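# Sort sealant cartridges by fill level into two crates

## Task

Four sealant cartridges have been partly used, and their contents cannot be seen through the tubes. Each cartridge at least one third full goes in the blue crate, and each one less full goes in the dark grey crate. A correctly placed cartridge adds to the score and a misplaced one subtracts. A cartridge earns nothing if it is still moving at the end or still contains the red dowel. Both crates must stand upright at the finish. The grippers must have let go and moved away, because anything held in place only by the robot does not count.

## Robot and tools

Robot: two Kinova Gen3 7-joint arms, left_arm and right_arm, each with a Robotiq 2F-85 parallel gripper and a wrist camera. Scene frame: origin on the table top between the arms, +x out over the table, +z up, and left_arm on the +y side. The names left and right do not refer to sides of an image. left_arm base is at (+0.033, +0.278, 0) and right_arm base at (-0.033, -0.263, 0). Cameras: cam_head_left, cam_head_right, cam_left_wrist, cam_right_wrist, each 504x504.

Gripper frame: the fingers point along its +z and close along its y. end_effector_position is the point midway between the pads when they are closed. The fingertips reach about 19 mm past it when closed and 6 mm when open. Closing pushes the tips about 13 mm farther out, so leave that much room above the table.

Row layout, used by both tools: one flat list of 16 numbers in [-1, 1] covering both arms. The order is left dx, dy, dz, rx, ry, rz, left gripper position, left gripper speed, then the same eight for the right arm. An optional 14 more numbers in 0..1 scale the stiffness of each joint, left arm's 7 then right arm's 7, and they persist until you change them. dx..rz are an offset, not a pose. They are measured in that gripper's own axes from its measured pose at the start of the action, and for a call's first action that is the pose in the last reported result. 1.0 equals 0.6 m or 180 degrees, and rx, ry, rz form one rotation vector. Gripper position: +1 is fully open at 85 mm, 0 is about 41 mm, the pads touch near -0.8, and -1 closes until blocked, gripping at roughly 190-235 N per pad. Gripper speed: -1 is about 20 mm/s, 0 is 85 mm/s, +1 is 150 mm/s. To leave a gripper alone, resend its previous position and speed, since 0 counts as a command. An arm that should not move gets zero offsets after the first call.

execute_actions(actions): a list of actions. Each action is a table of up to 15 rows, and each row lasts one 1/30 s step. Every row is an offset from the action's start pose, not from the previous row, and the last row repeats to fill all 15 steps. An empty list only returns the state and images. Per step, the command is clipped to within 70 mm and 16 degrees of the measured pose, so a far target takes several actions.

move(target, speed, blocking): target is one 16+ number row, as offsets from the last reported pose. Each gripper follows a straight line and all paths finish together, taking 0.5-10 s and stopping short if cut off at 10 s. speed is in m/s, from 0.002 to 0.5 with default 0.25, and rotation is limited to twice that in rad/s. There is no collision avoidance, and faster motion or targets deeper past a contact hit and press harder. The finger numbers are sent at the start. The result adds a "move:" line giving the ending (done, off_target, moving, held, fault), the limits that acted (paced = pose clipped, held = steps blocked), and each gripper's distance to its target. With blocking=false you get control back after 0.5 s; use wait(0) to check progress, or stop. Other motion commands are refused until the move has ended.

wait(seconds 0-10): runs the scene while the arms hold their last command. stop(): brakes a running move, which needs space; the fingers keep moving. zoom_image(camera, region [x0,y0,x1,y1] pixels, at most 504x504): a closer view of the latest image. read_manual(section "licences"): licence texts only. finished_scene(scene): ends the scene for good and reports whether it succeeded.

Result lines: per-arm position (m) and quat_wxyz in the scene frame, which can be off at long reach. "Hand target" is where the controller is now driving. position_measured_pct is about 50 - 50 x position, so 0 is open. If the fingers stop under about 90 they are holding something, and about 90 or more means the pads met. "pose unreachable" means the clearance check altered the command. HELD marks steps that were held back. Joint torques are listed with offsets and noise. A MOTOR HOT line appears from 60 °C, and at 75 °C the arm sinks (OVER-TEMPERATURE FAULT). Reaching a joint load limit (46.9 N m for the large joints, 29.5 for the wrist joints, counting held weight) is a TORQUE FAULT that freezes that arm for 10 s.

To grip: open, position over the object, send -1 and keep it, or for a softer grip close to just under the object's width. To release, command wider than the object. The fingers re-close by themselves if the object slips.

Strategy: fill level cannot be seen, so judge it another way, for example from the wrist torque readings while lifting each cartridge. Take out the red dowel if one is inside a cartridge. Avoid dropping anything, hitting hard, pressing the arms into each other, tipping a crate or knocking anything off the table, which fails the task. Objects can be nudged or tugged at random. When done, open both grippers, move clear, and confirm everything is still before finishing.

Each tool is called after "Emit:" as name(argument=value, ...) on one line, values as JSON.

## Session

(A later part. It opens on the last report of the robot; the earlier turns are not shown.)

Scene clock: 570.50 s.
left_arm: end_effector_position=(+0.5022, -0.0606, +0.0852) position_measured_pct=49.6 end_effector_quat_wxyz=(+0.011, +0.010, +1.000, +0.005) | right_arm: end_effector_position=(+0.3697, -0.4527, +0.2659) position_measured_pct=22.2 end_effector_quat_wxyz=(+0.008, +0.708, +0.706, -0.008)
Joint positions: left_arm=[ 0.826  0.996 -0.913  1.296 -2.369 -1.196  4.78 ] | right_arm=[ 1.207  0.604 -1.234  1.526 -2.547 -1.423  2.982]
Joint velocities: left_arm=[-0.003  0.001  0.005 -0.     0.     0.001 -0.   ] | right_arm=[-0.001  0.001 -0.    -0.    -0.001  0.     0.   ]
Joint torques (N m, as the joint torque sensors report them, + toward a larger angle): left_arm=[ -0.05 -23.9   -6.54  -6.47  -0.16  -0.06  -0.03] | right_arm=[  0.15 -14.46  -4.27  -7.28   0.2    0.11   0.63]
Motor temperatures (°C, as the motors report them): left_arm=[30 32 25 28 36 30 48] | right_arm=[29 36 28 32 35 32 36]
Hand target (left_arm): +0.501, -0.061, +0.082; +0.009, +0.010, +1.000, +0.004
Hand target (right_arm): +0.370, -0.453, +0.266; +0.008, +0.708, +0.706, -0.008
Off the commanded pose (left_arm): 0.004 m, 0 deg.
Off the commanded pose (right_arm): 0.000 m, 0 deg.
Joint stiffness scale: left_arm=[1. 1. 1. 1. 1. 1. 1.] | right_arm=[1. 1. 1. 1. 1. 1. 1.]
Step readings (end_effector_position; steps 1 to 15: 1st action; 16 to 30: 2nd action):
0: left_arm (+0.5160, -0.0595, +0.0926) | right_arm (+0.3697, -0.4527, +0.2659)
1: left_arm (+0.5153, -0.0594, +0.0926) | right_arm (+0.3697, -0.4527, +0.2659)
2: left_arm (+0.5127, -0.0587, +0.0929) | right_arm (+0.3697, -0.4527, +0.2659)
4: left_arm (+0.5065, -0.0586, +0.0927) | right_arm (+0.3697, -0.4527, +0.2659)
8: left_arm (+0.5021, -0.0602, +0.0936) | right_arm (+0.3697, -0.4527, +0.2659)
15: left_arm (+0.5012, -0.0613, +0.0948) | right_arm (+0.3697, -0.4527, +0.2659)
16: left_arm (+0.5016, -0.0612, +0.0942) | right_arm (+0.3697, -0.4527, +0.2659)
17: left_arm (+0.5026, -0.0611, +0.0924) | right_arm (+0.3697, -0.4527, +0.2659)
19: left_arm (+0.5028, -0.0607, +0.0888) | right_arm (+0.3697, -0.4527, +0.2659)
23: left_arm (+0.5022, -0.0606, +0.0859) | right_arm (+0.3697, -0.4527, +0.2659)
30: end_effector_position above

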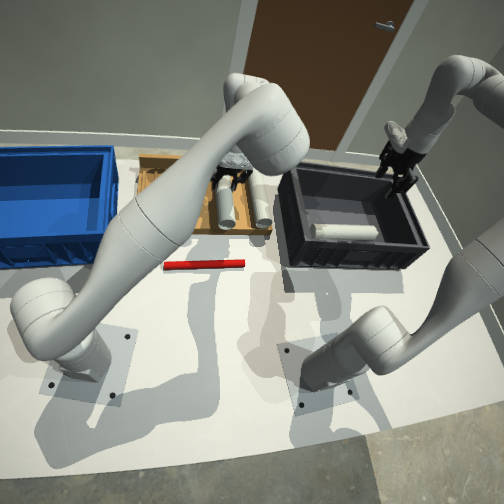

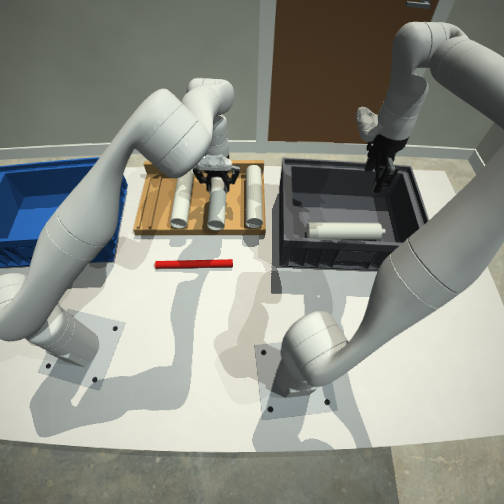

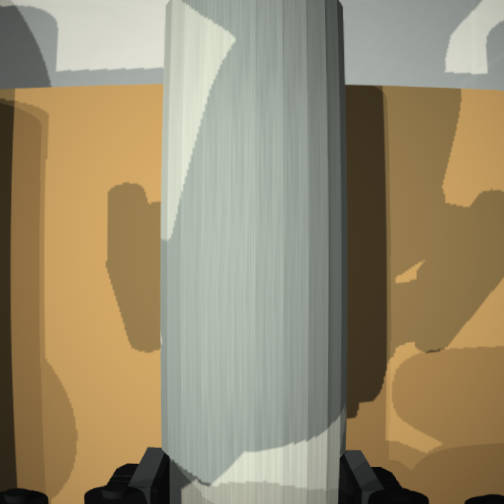

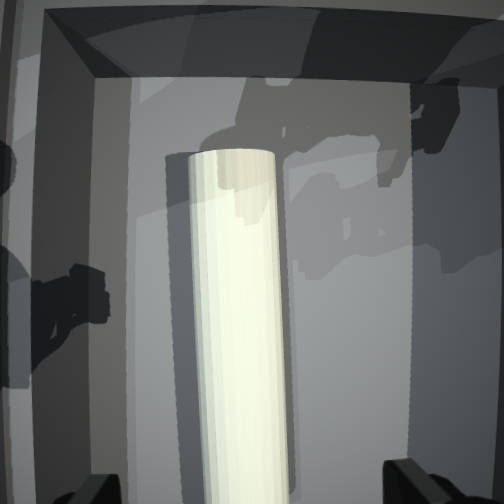

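Emit:
execute_actions(actions=[[[0,0,0,0,0,0,0.55,1,0,0,0,0,0,0,0.55,1]]])

Emit:
move(target=[0, 0, -0.1, 0, 0, 0, 0.55, 1, 0, 0, 0, 0, 0, 0, 0.55, 1], speed=0.25)

Emit:
move(target=[-0.008, -0.186, 0, 0, 0, 0, 0.55, 1, 0, 0, 0, 0, 0, 0, 0.55, 1], speed=0.25)

Scene clock: 583.23 s.
left_arm: end_effector_position=(+0.5023, -0.0606, +0.0852) position_measured_pct=22.2 end_effector_quat_wxyz=(+0.011, +0.010, +1.000, +0.005) | right_arm: end_effector_position=(+0.3697, -0.4527, +0.2659) position_measured_pct=22.2 end_effector_quat_wxyz=(+0.008, +0.708, +0.706, -0.008)
Joint positions: left_arm=[ 0.826  0.996 -0.913  1.296 -2.369 -1.196  4.78 ] | right_arm=[ 1.207  0.604 -1.234  1.526 -2.547 -1.423  2.982]
Joint velocities: left_arm=[ 0.001 -0.    -0.001 -0.    -0.    -0.001 -0.   ] | right_arm=[ 0.    -0.001  0.     0.     0.     0.002  0.   ]
Joint torques (N m, as the joint torque sensors report them, + toward a larger angle): left_arm=[ -0.25 -22.95  -6.35  -6.03  -0.14   0.15   0.12] | right_arm=[  0.23 -13.77  -4.94  -7.62   0.33   0.4    0.47]
Motor temperatures (°C, as the motors report them): left_arm=[30 32 25 28 36 30 48] | right_arm=[29 36 28 32 35 32 36]
Hand target (left_arm): +0.502, -0.061, +0.085; +0.011, +0.010, +1.000, +0.005
Hand target (right_arm): +0.370, -0.453, +0.266; +0.008, +0.708, +0.706, -0.008
Off the commanded pose (left_arm): 0.000 m, 0 deg.
Off the commanded pose (right_arm): 0.000 m, 0 deg.
Joint stiffness scale: left_arm=[1. 1. 1. 1. 1. 1. 1.] | right_arm=[1. 1. 1. 1. 1. 1. 1.]
Step readings (end_effector_position):
0: left_arm (+0.5023, -0.0606, +0.0852) | right_arm (+0.3697, -0.4527, +0.2659)
1: left_arm (+0.5023, -0.0606, +0.0852) | right_arm (+0.3697, -0.4527, +0.2659)
2: left_arm (+0.5023, -0.0606, +0.0852) | right_arm (+0.3697, -0.4527, +0.2659)
4: left_arm (+0.5023, -0.0606, +0.0852) | right_arm (+0.3697, -0.4527, +0.2659)
8: left_arm (+0.5023, -0.0606, +0.0852) | right_arm (+0.3697, -0.4527, +0.2659)
15: end_effector_position above

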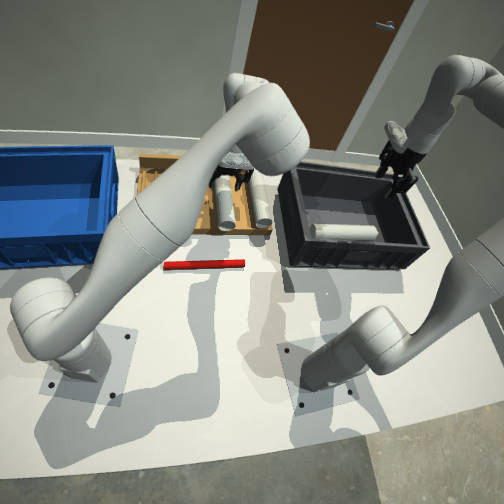

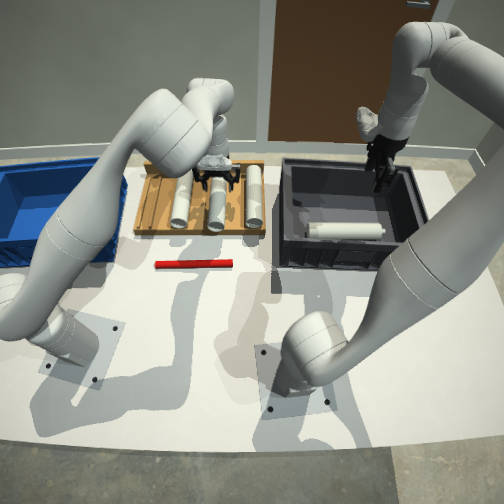

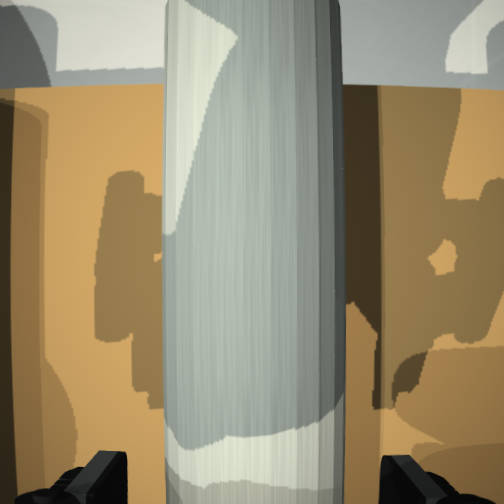

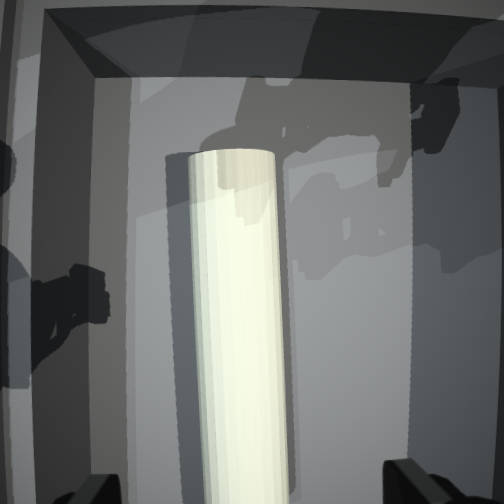

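Scene clock: 584.10 s.
left_arm: end_effector_position=(+0.5003, -0.0623, +0.1414) position_measured_pct=22.2 end_effector_quat_wxyz=(+0.009, +0.011, +1.000, +0.003) | right_arm: end_effector_position=(+0.3697, -0.4527, +0.2659) position_measured_pct=22.2 end_effector_quat_wxyz=(+0.008, +0.708, +0.706, -0.008)
Joint positions: left_arm=[ 0.834  0.93  -0.957  1.235 -2.409 -1.312  4.812] | right_arm=[ 1.207  0.604 -1.234  1.526 -2.547 -1.423  2.982]
Joint velocities: left_arm=[ 0.003 -0.    -0.005 -0.001 -0.    -0.002  0.   ] | right_arm=[ 0.001  0.     0.     0.     0.    -0.001 -0.001]
Joint torques (N m, as the joint torque sensors report them, + toward a larger angle): left_arm=[ -0.23 -22.53  -6.33  -6.75  -0.27  -0.08   0.15] | right_arm=[  0.11 -14.24  -5.3   -7.58   0.25  -0.01   0.26]
Motor temperatures (°C, as the motors report them): left_arm=[30 32 25 28 36 30 48] | right_arm=[29 36 28 32 35 32 36]
Hand target (left_arm): +0.501, -0.061, +0.145; +0.011, +0.010, +1.000, +0.005
Hand target (right_arm): +0.370, -0.453, +0.266; +0.008, +0.708, +0.706, -0.008
Off the commanded pose (left_arm): 0.004 m, 0 deg.
Off the commanded pose (right_arm): 0.000 m, 0 deg.
Joint stiffness scale: left_arm=[1. 1. 1. 1. 1. 1. 1.] | right_arm=[1. 1. 1. 1. 1. 1. 1.]
move: off_target (left_arm)

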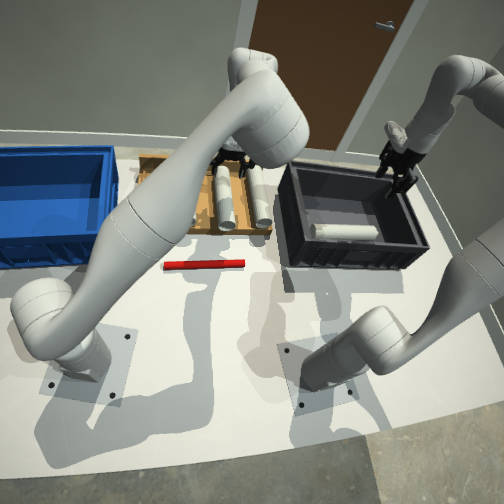

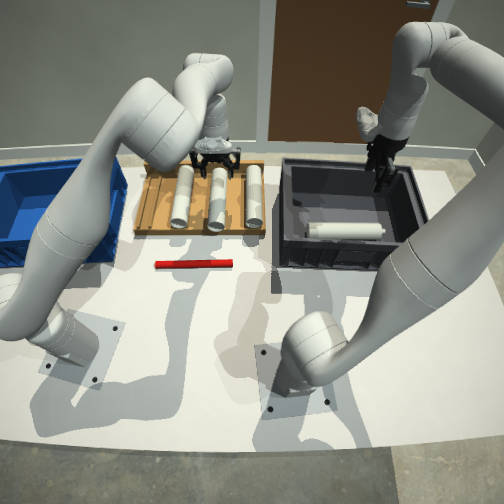

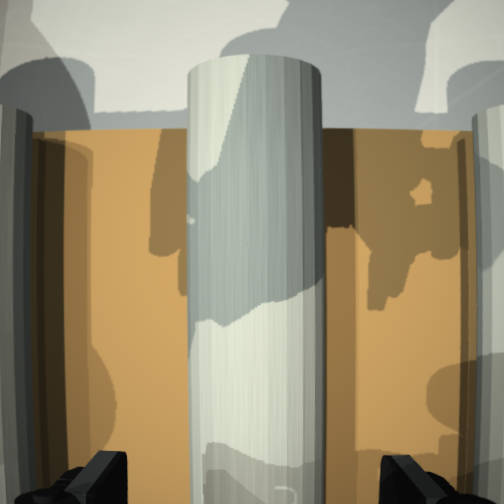

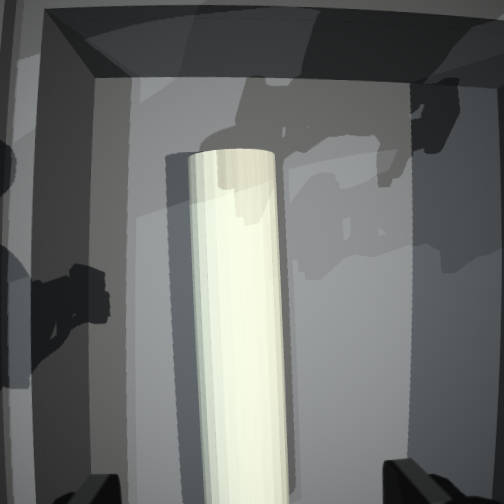

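Scene clock: 585.17 s.
left_arm: end_effector_position=(+0.5043, -0.1725, +0.1430) position_measured_pct=22.2 end_effector_quat_wxyz=(+0.013, +0.013, +1.000, +0.004) | right_arm: end_effector_position=(+0.3697, -0.4527, +0.2659) position_measured_pct=22.2 end_effector_quat_wxyz=(+0.008, +0.708, +0.706, -0.008)
Joint positions: left_arm=[ 0.828  1.064 -0.903  0.844 -2.4   -1.467  5.091] | right_arm=[ 1.207  0.604 -1.234  1.526 -2.547 -1.423  2.982]
Joint velocities: left_arm=[-0.004  0.006 -0.001 -0.003  0.    -0.001 -0.   ] | right_arm=[-0.001  0.     0.     0.001 -0.001  0.002 -0.001]
Joint torques (N m, as the joint torque sensors report them, + toward a larger angle): left_arm=[ -0.24 -25.95  -5.3   -7.02  -0.33  -0.21   0.18] | right_arm=[  0.22 -14.05  -4.82  -7.43   0.29   0.37  -0.01]
Motor temperatures (°C, as the motors report them): left_arm=[30 32 25 28 36 30 48] | right_arm=[29 36 28 32 35 32 36]
Hand target (left_arm): +0.503, -0.174, +0.141; +0.009, +0.011, +1.000, +0.003
Hand target (right_arm): +0.370, -0.453, +0.266; +0.008, +0.708, +0.706, -0.008
Off the commanded pose (left_arm): 0.003 m, 1 deg.
Off the commanded pose (right_arm): 0.000 m, 0 deg.
Joint stiffness scale: left_arm=[1. 1. 1. 1. 1. 1. 1.] | right_arm=[1. 1. 1. 1. 1. 1. 1.]
move: done

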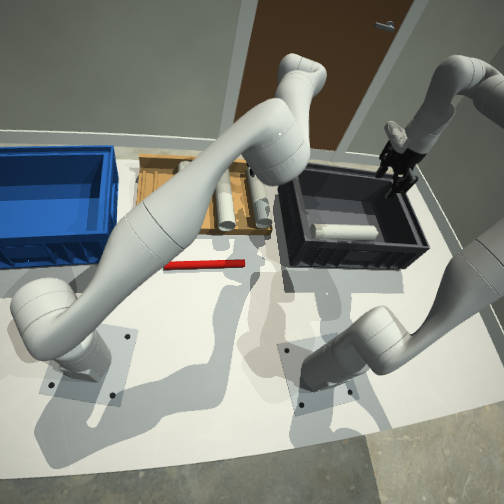

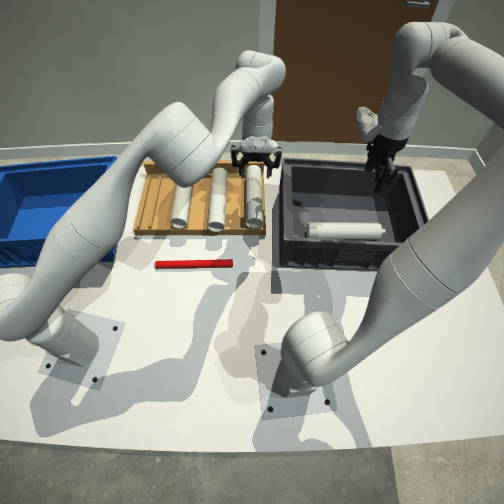

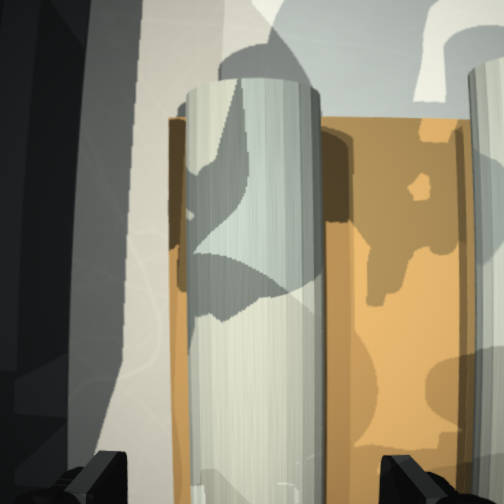

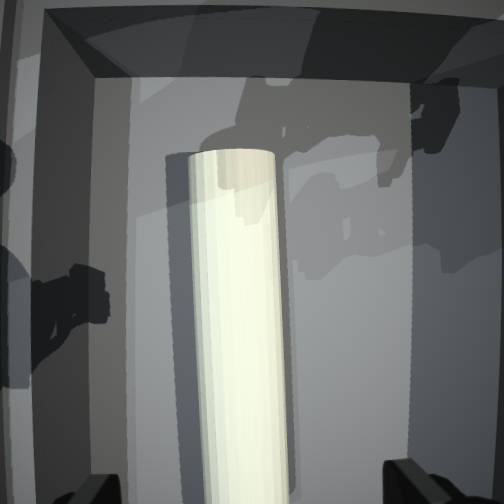

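Emit:
move(target=[0, 0, 0.11, 0, 0, 0, 0.55, 1, 0, 0, 0, 0, 0, 0, 0.55, 1], speed=0.15)

Emit:
execute_actions(actions=[[[0,0,0,0,0,0,0.08,0.5,0,0,0,0,0,0,0.55,1]]])

Emit:
move(target=[0, 0, -0.3, 0, 0, 0, 0.08, 0.5, 0, 0, 0, 0, 0, 0, 0.55, 1], speed=0.25)

Scene clock: 595.10 s.
left_arm: end_effector_position=(+0.5082, -0.1701, +0.0810) position_measured_pct=22.2 end_effector_quat_wxyz=(+0.016, +0.011, +1.000, +0.006) | right_arm: end_effector_position=(+0.3697, -0.4527, +0.2659) position_measured_pct=22.2 end_effector_quat_wxyz=(+0.008, +0.708, +0.706, -0.008)
Joint positions: left_arm=[ 0.835  1.127 -0.869  0.922 -2.383 -1.339  5.063] | right_arm=[ 1.207  0.604 -1.234  1.526 -2.547 -1.423  2.982]
Joint velocities: left_arm=[-0.     0.001  0.003 -0.     0.     0.002 -0.   ] | right_arm=[-0.    -0.001  0.    -0.    -0.     0.001 -0.002]
Joint torques (N m, as the joint torque sensors report them, + toward a larger angle): left_arm=[  0.06 -26.35  -5.44  -6.58  -0.17   0.09   0.15] | right_arm=[ -0.01 -14.36  -4.32  -7.69   0.16  -0.12   0.53]
Motor temperatures (°C, as the motors report them): left_arm=[30 32 25 28 36 30 48] | right_arm=[29 36 28 32 35 32 36]
Hand target (left_arm): +0.506, -0.172, +0.077; +0.013, +0.013, +1.000, +0.005
Hand target (right_arm): +0.370, -0.453, +0.266; +0.008, +0.708, +0.706, -0.008
Off the commanded pose (left_arm): 0.005 m, 0 deg.
Off the commanded pose (right_arm): 0.000 m, 0 deg.
Joint stiffness scale: left_arm=[1. 1. 1. 1. 1. 1. 1.] | right_arm=[1. 1. 1. 1. 1. 1. 1.]
move: off_target (left_arm)

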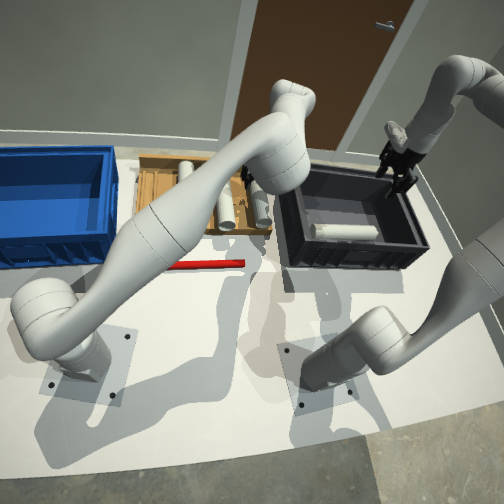

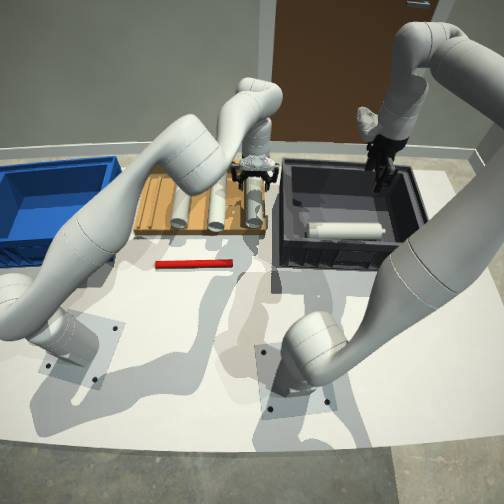

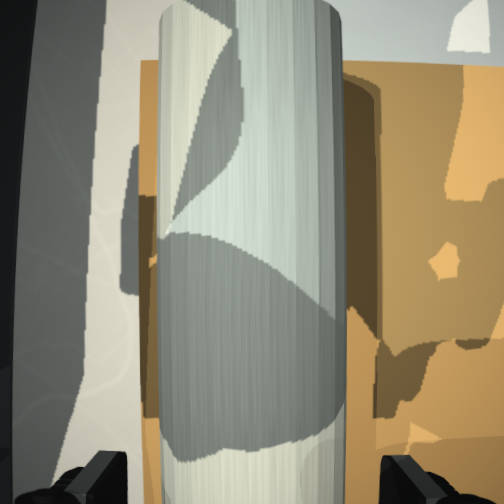

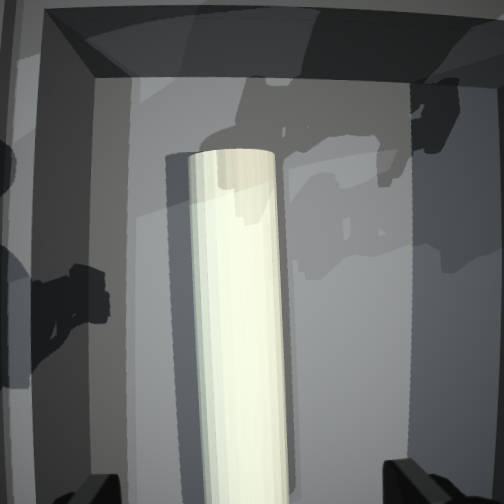

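Scene clock: 595.60 s.
left_arm: end_effector_position=(+0.5083, -0.1701, +0.0812) position_measured_pct=44.8 end_effector_quat_wxyz=(+0.016, +0.011, +1.000, +0.006) | right_arm: end_effector_position=(+0.3697, -0.4527, +0.2659) position_measured_pct=22.2 end_effector_quat_wxyz=(+0.008, +0.708, +0.706, -0.008)
Joint positions: left_arm=[ 0.835  1.127 -0.869  0.922 -2.383 -1.339  5.063] | right_arm=[ 1.207  0.604 -1.234  1.526 -2.547 -1.423  2.982]
Joint velocities: left_arm=[ 0.    -0.    -0.001  0.    -0.     0.     0.   ] | right_arm=[-0.001  0.    -0.    -0.001  0.     0.     0.   ]
Joint torques (N m, as the joint torque sensors report them, + toward a larger angle): left_arm=[ -0.3  -22.84  -4.92  -5.68  -0.2    0.49  -0.04] | right_arm=[  0.36 -13.88  -4.71  -7.68   0.33   0.24   0.04]
Motor temperatures (°C, as the motors report them): left_arm=[30 32 25 28 36 30 48] | right_arm=[29 36 28 32 35 32 36]
Hand target (left_arm): +0.508, -0.170, +0.081; +0.016, +0.011, +1.000, +0.006
Hand target (right_arm): +0.370, -0.453, +0.266; +0.008, +0.708, +0.706, -0.008
Off the commanded pose (left_arm): 0.000 m, 0 deg.
Off the commanded pose (right_arm): 0.000 m, 0 deg.
Joint stiffness scale: left_arm=[1. 1. 1. 1. 1. 1. 1.] | right_arm=[1. 1. 1. 1. 1. 1. 1.]
Step readings (end_effector_position):
0: left_arm (+0.5082, -0.1701, +0.0810) | right_arm (+0.3697, -0.4527, +0.2659)
1: left_arm (+0.5082, -0.1701, +0.0810) | right_arm (+0.3697, -0.4527, +0.2659)
2: left_arm (+0.5082, -0.1701, +0.0810) | right_arm (+0.3697, -0.4527, +0.2659)
4: left_arm (+0.5082, -0.1701, +0.0810) | right_arm (+0.3697, -0.4527, +0.2659)
8: left_arm (+0.5083, -0.1701, +0.0811) | right_arm (+0.3697, -0.4527, +0.2659)
15: end_effector_position above

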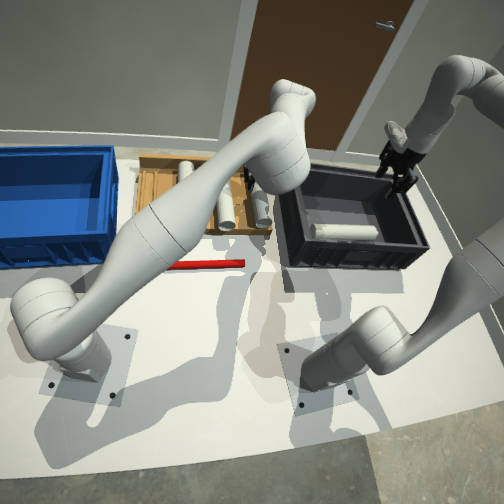

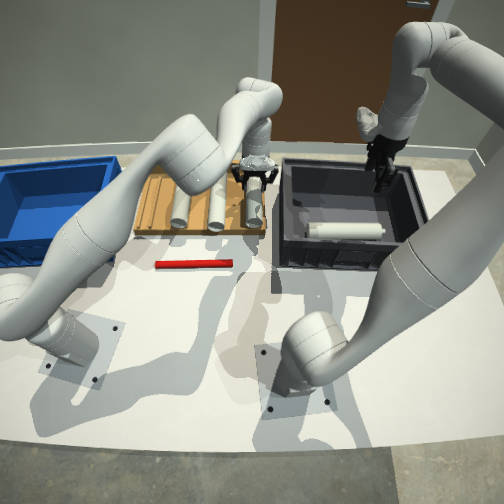

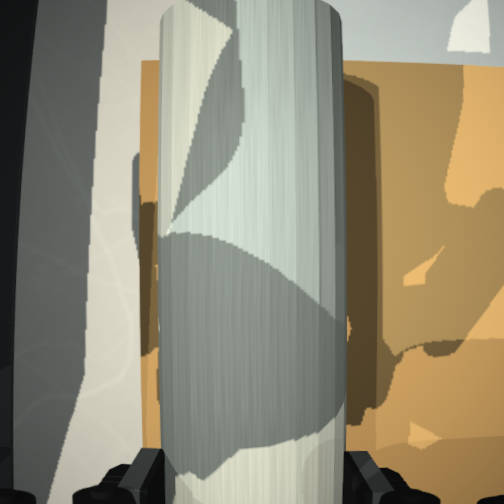

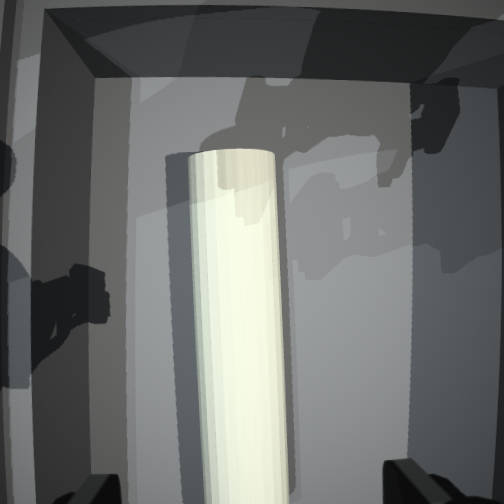

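Scene clock: 596.93 s.
left_arm: end_effector_position=(+0.5017, -0.1739, +0.2600) position_measured_pct=44.8 end_effector_quat_wxyz=(+0.016, +0.015, +1.000, +0.005) | right_arm: end_effector_position=(+0.3697, -0.4527, +0.2659) position_measured_pct=22.2 end_effector_quat_wxyz=(+0.008, +0.708, +0.706, -0.008)
Joint positions: left_arm=[ 0.75   0.989 -0.915  0.55  -2.425 -1.751  5.196] | right_arm=[ 1.207  0.604 -1.234  1.526 -2.547 -1.423  2.982]
Joint velocities: left_arm=[-0.005 -0.001 -0.001 -0.003 -0.     0.     0.   ] | right_arm=[-0.    -0.     0.     0.    -0.001  0.     0.001]
Joint torques (N m, as the joint torque sensors report them, + toward a larger angle): left_arm=[ -0.3  -28.04  -3.62  -7.64  -0.41   0.14   0.02] | right_arm=[  0.73 -14.51  -4.44  -7.49   0.09   0.11   0.13]
Motor temperatures (°C, as the motors report them): left_arm=[30 32 25 28 36 30 48] | right_arm=[29 36 28 32 35 32 36]
Hand target (left_arm): +0.502, -0.173, +0.261; +0.016, +0.011, +1.000, +0.006
Hand target (right_arm): +0.370, -0.453, +0.266; +0.008, +0.708, +0.706, -0.008
Off the commanded pose (left_arm): 0.002 m, 0 deg.
Off the commanded pose (right_arm): 0.000 m, 0 deg.
Joint stiffness scale: left_arm=[1. 1. 1. 1. 1. 1. 1.] | right_arm=[1. 1. 1. 1. 1. 1. 1.]
move: done

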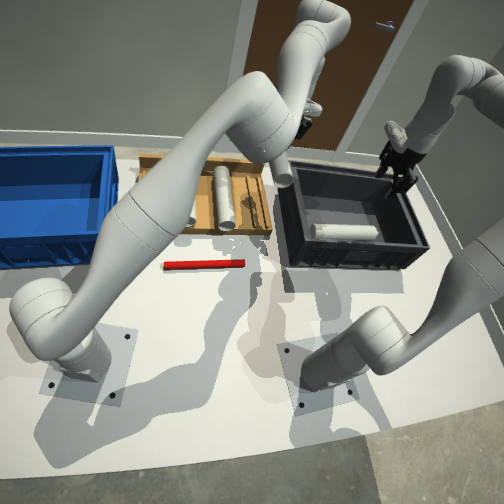

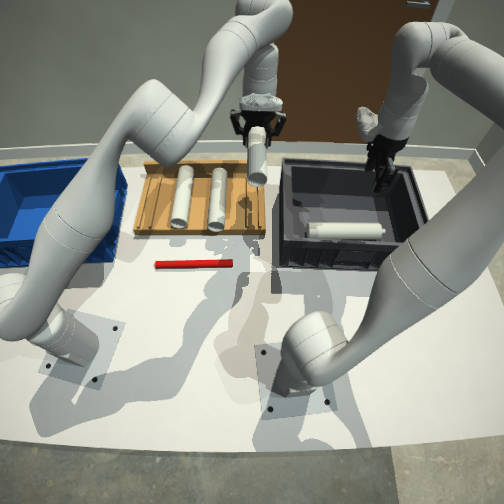

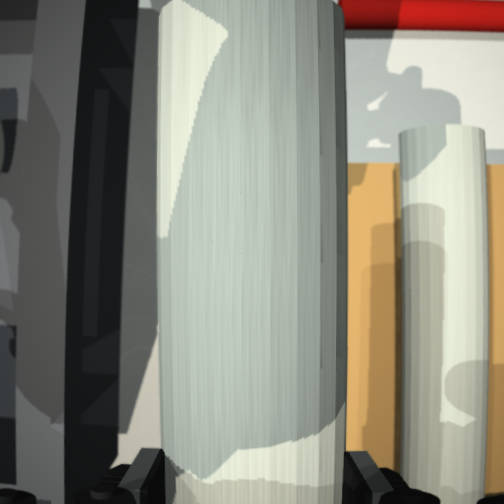

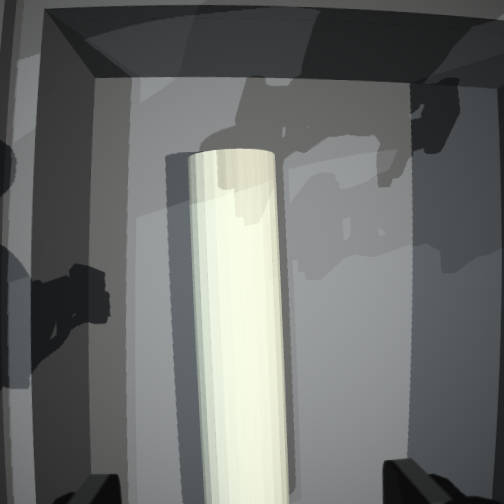

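Emit:
move(target=[0.12, 0.957, -0.017, 0, 0, -0.5, 0.08, 0.5, 0.648, 0.217, 0.11, 0, 0, -0.5, 0.55, 1], speed=0.3)

Scene clock: 616.43 s.
left_arm: end_effector_position=(+0.4446, +0.4038, +0.2762) position_measured_pct=44.8 end_effector_quat_wxyz=(-0.018, +0.695, -0.718, +0.006) | right_arm: end_effector_position=(+0.4998, -0.0635, +0.1945) position_measured_pct=22.2 end_effector_quat_wxyz=(+0.002, +0.003, +1.000, -0.007)
Joint positions: left_arm=[ 0.3    0.657 -1.462  1.58  -2.467 -1.464  5.263] | right_arm=[ 0.201  0.978 -1.262  1.168 -2.22  -1.567  3.745]
Joint velocities: left_arm=[-0.01   0.001  0.004 -0.001 -0.    -0.002  0.003] | right_arm=[-0.005  0.001  0.005 -0.002  0.     0.     0.003]
Joint torques (N m, as the joint torque sensors report them, + toward a larger angle): left_arm=[  0.09 -15.12  -7.    -8.31  -0.08   0.26   0.12] | right_arm=[  1.01 -20.51  -6.42  -5.26   0.32   0.3    0.25]
Motor temperatures (°C, as the motors report them): left_arm=[30 33 25 28 36 30 48] | right_arm=[29 36 28 32 35 32 36]
Hand target (left_arm): +0.447, +0.401, +0.275; -0.016, +0.697, -0.717, +0.009
Hand target (right_arm): +0.501, -0.065, +0.192; +0.001, +0.001, +1.000, -0.011
Off the commanded pose (left_arm): 0.003 m, 0 deg.
Off the commanded pose (right_arm): 0.004 m, 1 deg.
Joint stiffness scale: left_arm=[1. 1. 1. 1. 1. 1. 1.] | right_arm=[1. 1. 1. 1. 1. 1. 1.]
move: off_target (right_arm)

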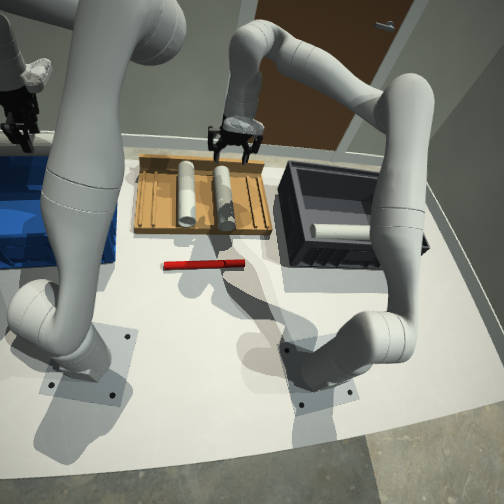

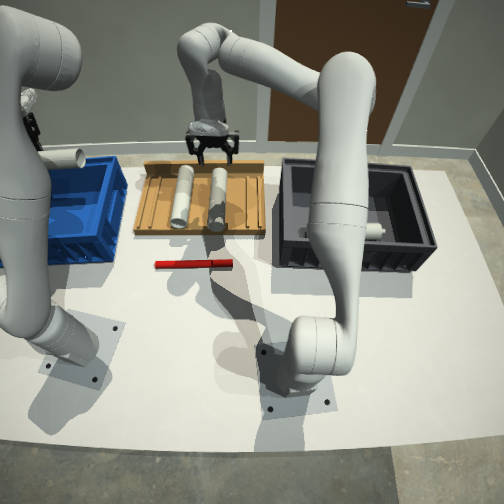

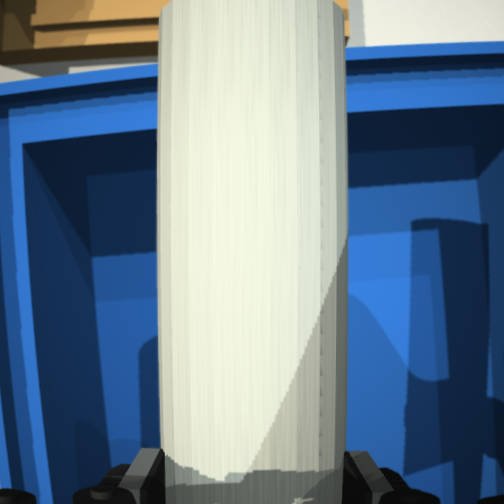

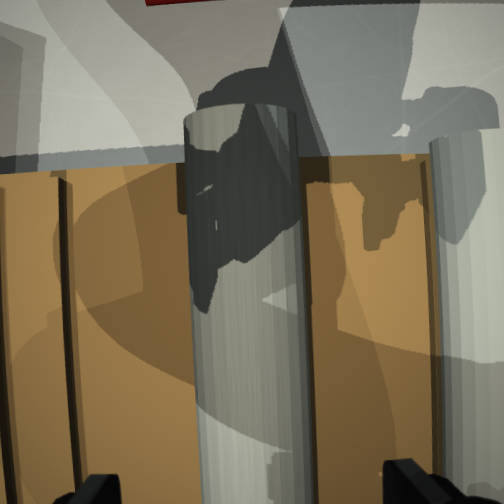

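Emit:
move(target=[-0.143, 0.125, 0.347, 0, 0, 0, 0.08, 0.5, 0, 0.005, 0.194, 0, 0, 0, 0.55, 1], speed=0.2)

Emit:
execute_actions(actions=[[[0,0,-0.004,0,0,0,0.55,1,0,0,0,0,0,0,0.1,0.5]]])

Scene clock: 634.23 s.
left_arm: end_effector_position=(+0.3797, +0.4965, +0.0705) position_measured_pct=44.8 end_effector_quat_wxyz=(-0.019, +0.695, -0.718, +0.005) | right_arm: end_effector_position=(+0.5000, -0.0621, +0.0812) position_measured_pct=22.2 end_effector_quat_wxyz=(+0.001, +0.003, +1.000, -0.005)
Joint positions: left_arm=[-0.09   0.869 -1.166  1.969 -2.129 -0.994  4.7  ] | right_arm=[ 0.205  1.104 -1.164  1.311 -2.134 -1.352  3.669]
Joint velocities: left_arm=[-0.007  0.001  0.003  0.    -0.     0.002  0.   ] | right_arm=[-0.     0.     0.001  0.    -0.     0.002 -0.001]
Joint torques (N m, as the joint torque sensors report them, + toward a larger angle): left_arm=[ -0.09 -16.85  -7.31  -5.04  -0.19  -0.01   0.18] | right_arm=[  0.65 -20.81  -6.43  -4.61   0.29  -0.12   0.26]
Motor temperatures (°C, as the motors report them): left_arm=[30 33 25 28 36 30 48] | right_arm=[29 36 28 32 35 32 36]
Hand target (left_arm): +0.380, +0.496, +0.068; -0.019, +0.696, -0.718, +0.005
Hand target (right_arm): +0.500, -0.062, +0.078; +0.002, +0.003, +1.000, -0.007
Off the commanded pose (left_arm): 0.004 m, 0 deg.
Off the commanded pose (right_arm): 0.003 m, 0 deg.
Joint stiffness scale: left_arm=[1. 1. 1. 1. 1. 1. 1.] | right_arm=[1. 1. 1. 1. 1. 1. 1.]
move: off_target (left_arm)

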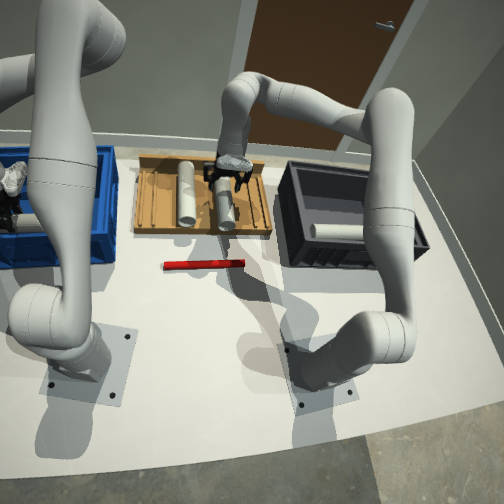

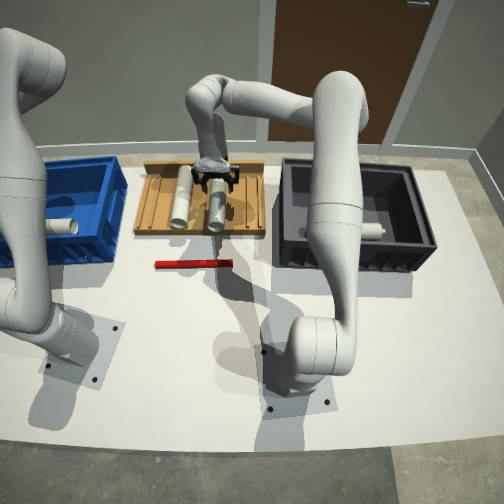

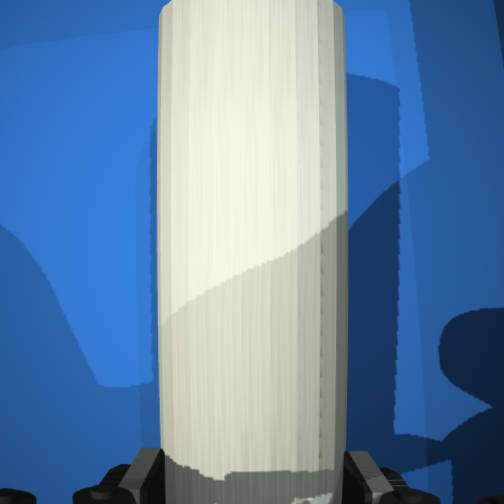

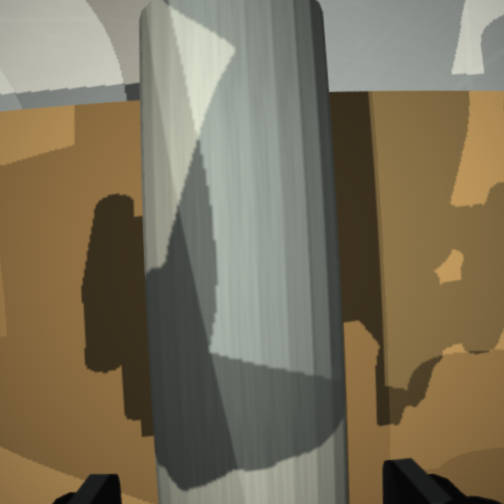

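Scene clock: 634.73 s.
left_arm: end_effector_position=(+0.3799, +0.4966, +0.0710) position_measured_pct=22.2 end_effector_quat_wxyz=(-0.020, +0.695, -0.718, +0.005) | right_arm: end_effector_position=(+0.5000, -0.0621, +0.0814) position_measured_pct=44.0 end_effector_quat_wxyz=(+0.001, +0.003, +1.000, -0.005)
Joint positions: left_arm=[-0.09   0.868 -1.166  1.969 -2.129 -0.994  4.7  ] | right_arm=[ 0.205  1.104 -1.164  1.311 -2.134 -1.352  3.669]
Joint velocities: left_arm=[ 0.     0.    -0.001  0.     0.    -0.     0.001] | right_arm=[-0.     0.    -0.     0.002 -0.    -0.001 -0.   ]
Joint torques (N m, as the joint torque sensors report them, + toward a larger angle): left_arm=[  0.07 -15.91  -6.45  -4.61  -0.1   -0.14   0.02] | right_arm=[  1.24 -18.95  -4.44  -4.1    0.6   -0.09   0.12]
Motor temperatures (°C, as the motors report them): left_arm=[30 33 25 28 36 30 48] | right_arm=[29 36 28 32 35 32 36]
Hand target (left_arm): +0.380, +0.496, +0.073; -0.019, +0.695, -0.718, +0.005
Hand target (right_arm): +0.500, -0.062, +0.081; +0.001, +0.003, +1.000, -0.005
Off the commanded pose (left_arm): 0.002 m, 0 deg.
Off the commanded pose (right_arm): 0.000 m, 0 deg.
Joint stiffness scale: left_arm=[1. 1. 1. 1. 1. 1. 1.] | right_arm=[1. 1. 1. 1. 1. 1. 1.]
Step readings (end_effector_position):
0: left_arm (+0.3797, +0.4965, +0.0705) | right_arm (+0.5000, -0.0621, +0.0812)
1: left_arm (+0.3797, +0.4965, +0.0705) | right_arm (+0.5000, -0.0621, +0.0812)
2: left_arm (+0.3798, +0.4965, +0.0706) | right_arm (+0.5000, -0.0621, +0.0812)
4: left_arm (+0.3799, +0.4966, +0.0709) | right_arm (+0.5000, -0.0621, +0.0812)
8: left_arm (+0.3799, +0.4966, +0.0710) | right_arm (+0.5000, -0.0621, +0.0812)
15: end_effector_position above

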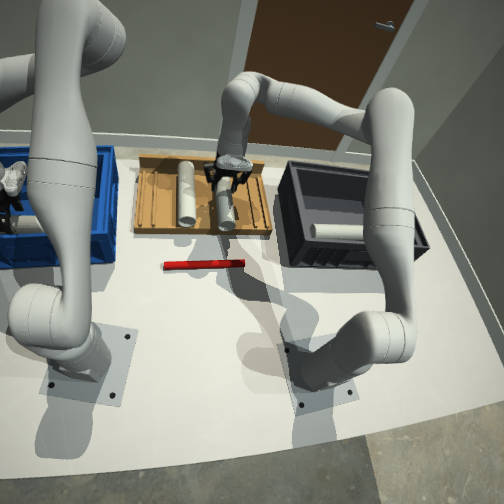

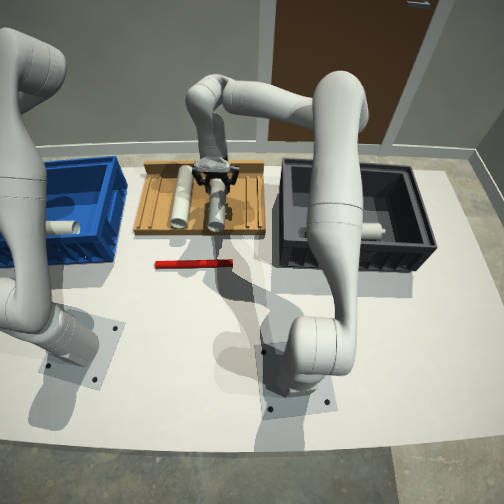

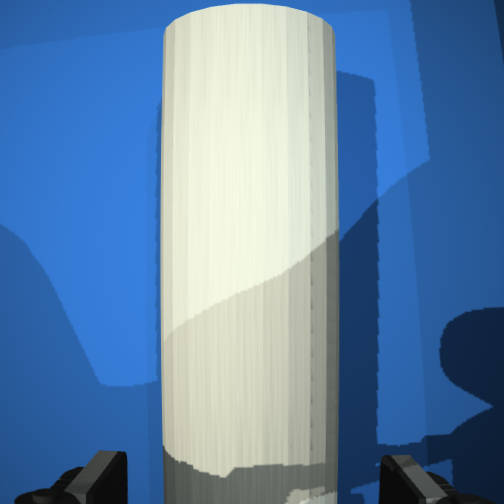

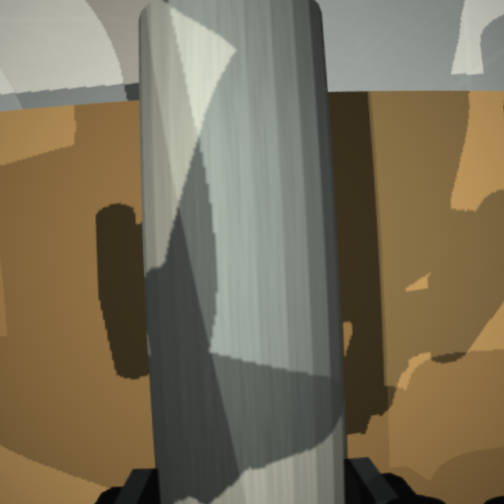

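Emit:
move(target=[0, 0, -0.31, 0, 0, 0, 0.55, 1, 0, 0, -0.31, 0, 0, 0, 0.1, 0.5], speed=0.25)

Scene clock: 641.37 s.
left_arm: end_effector_position=(+0.3750, +0.4923, +0.2538) position_measured_pct=22.2 end_effector_quat_wxyz=(-0.019, +0.695, -0.719, +0.007) | right_arm: end_effector_position=(+0.5017, -0.0628, +0.2644) position_measured_pct=44.4 end_effector_quat_wxyz=(+0.001, +0.008, +1.000, -0.006)
Joint positions: left_arm=[ 0.092  0.627 -1.476  1.713 -2.476 -1.374  4.961] | right_arm=[ 0.159  0.911 -1.279  1.006 -2.262 -1.715  3.809]
Joint velocities: left_arm=[ 0.006  0.    -0.006 -0.001 -0.    -0.004 -0.   ] | right_arm=[-0.004 -0.001 -0.    -0.002 -0.001 -0.001  0.001]
Joint torques (N m, as the joint torque sensors report them, + toward a larger angle): left_arm=[ -0.16 -12.72  -6.22  -7.46  -0.19  -0.06   0.17] | right_arm=[ -0.01 -21.57  -5.69  -5.86  -0.09   0.14  -0.1 ]
Motor temperatures (°C, as the motors report them): left_arm=[30 33 25 28 36 30 48] | right_arm=[29 36 28 32 35 32 36]
Hand target (left_arm): +0.374, +0.493, +0.256; -0.019, +0.695, -0.719, +0.006
Hand target (right_arm): +0.500, -0.060, +0.268; +0.001, +0.003, +1.000, -0.005
Off the commanded pose (left_arm): 0.003 m, 0 deg.
Off the commanded pose (right_arm): 0.004 m, 1 deg.
Joint stiffness scale: left_arm=[1. 1. 1. 1. 1. 1. 1.] | right_arm=[1. 1. 1. 1. 1. 1. 1.]
move: off_target (right_arm)

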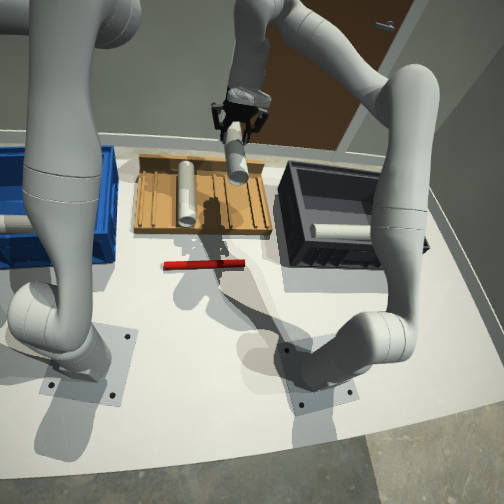

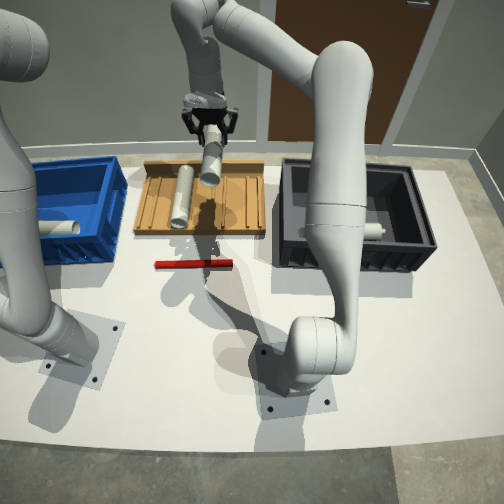

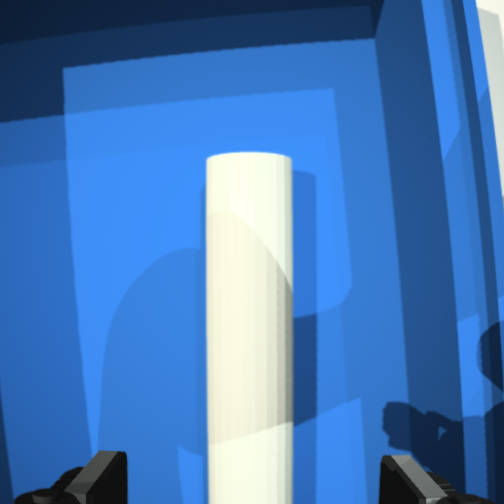

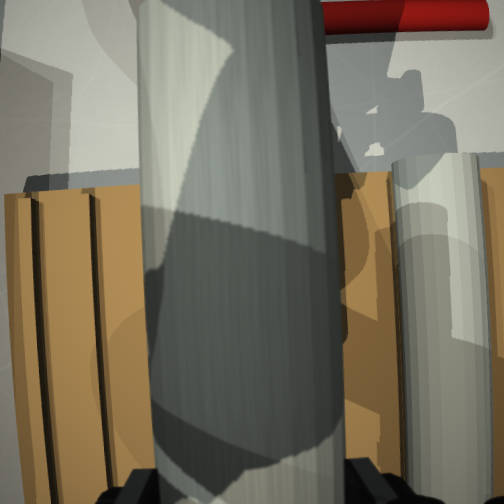

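Emit:
move(target=[0.735, -0.243, 0.086, -0.005, 0.013, 0.489, 0.55, 1, 0.052, -0.653, 0, 0, 0, 0.5, 0.1, 0.5], speed=0.3)

Scene clock: 655.67 s.
left_arm: end_effector_position=(+0.5065, +0.0484, +0.2003) position_measured_pct=22.2 end_effector_quat_wxyz=(+0.002, -0.004, +1.000, -0.001) | right_arm: end_effector_position=(+0.4669, -0.4532, +0.2700) position_measured_pct=44.4 end_effector_quat_wxyz=(+0.010, +0.708, +0.706, -0.004)
Joint positions: left_arm=[ 0.724  0.773 -1.005  1.356 -2.492 -1.353  4.643] | right_arm=[ 0.942  0.777 -1.171  1.186 -2.417 -1.582  2.963]
Joint velocities: left_arm=[-0.001  0.004  0.001 -0.003  0.    -0.001  0.   ] | right_arm=[ 0.004  0.002 -0.    -0.    -0.     0.001 -0.004]
Joint torques (N m, as the joint torque sensors report them, + toward a larger angle): left_arm=[ -0.19 -19.81  -5.94  -6.74  -0.34  -0.13   0.13] | right_arm=[ -0.01 -19.46  -5.57  -6.89   0.28   0.16   0.13]
Motor temperatures (°C, as the motors report them): left_arm=[30 33 25 28 36 30 48] | right_arm=[29 36 28 32 35 32 36]
Hand target (left_arm): +0.506, +0.048, +0.198; -0.001, +0.000, +1.000, +0.000
Hand target (right_arm): +0.465, -0.454, +0.269; +0.005, +0.713, +0.702, -0.004
Off the commanded pose (left_arm): 0.001 m, 1 deg.
Off the commanded pose (right_arm): 0.003 m, 1 deg.
Joint stiffness scale: left_arm=[1. 1. 1. 1. 1. 1. 1.] | right_arm=[1. 1. 1. 1. 1. 1. 1.]
move: done

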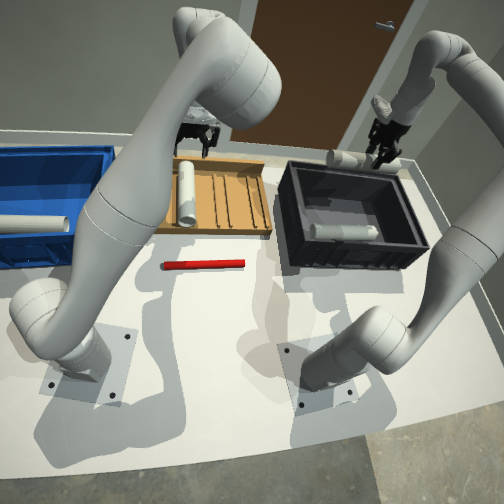

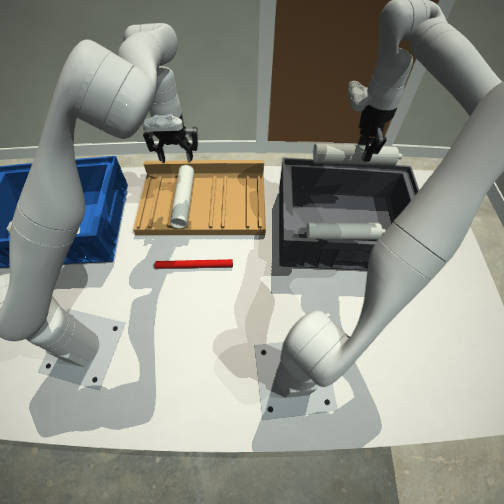

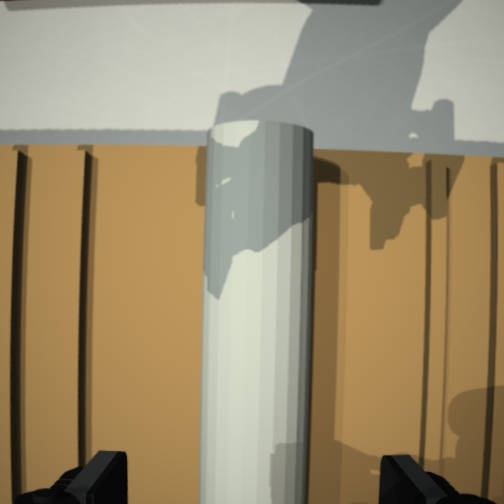

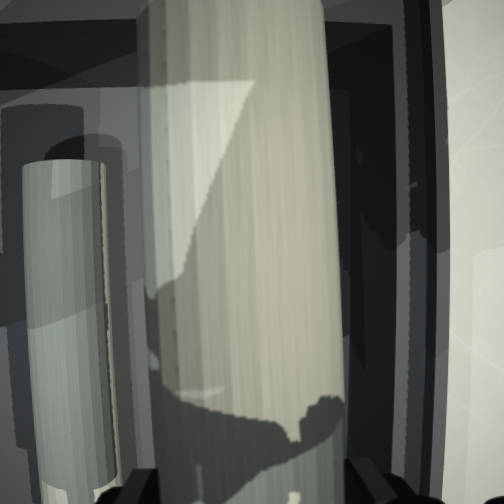

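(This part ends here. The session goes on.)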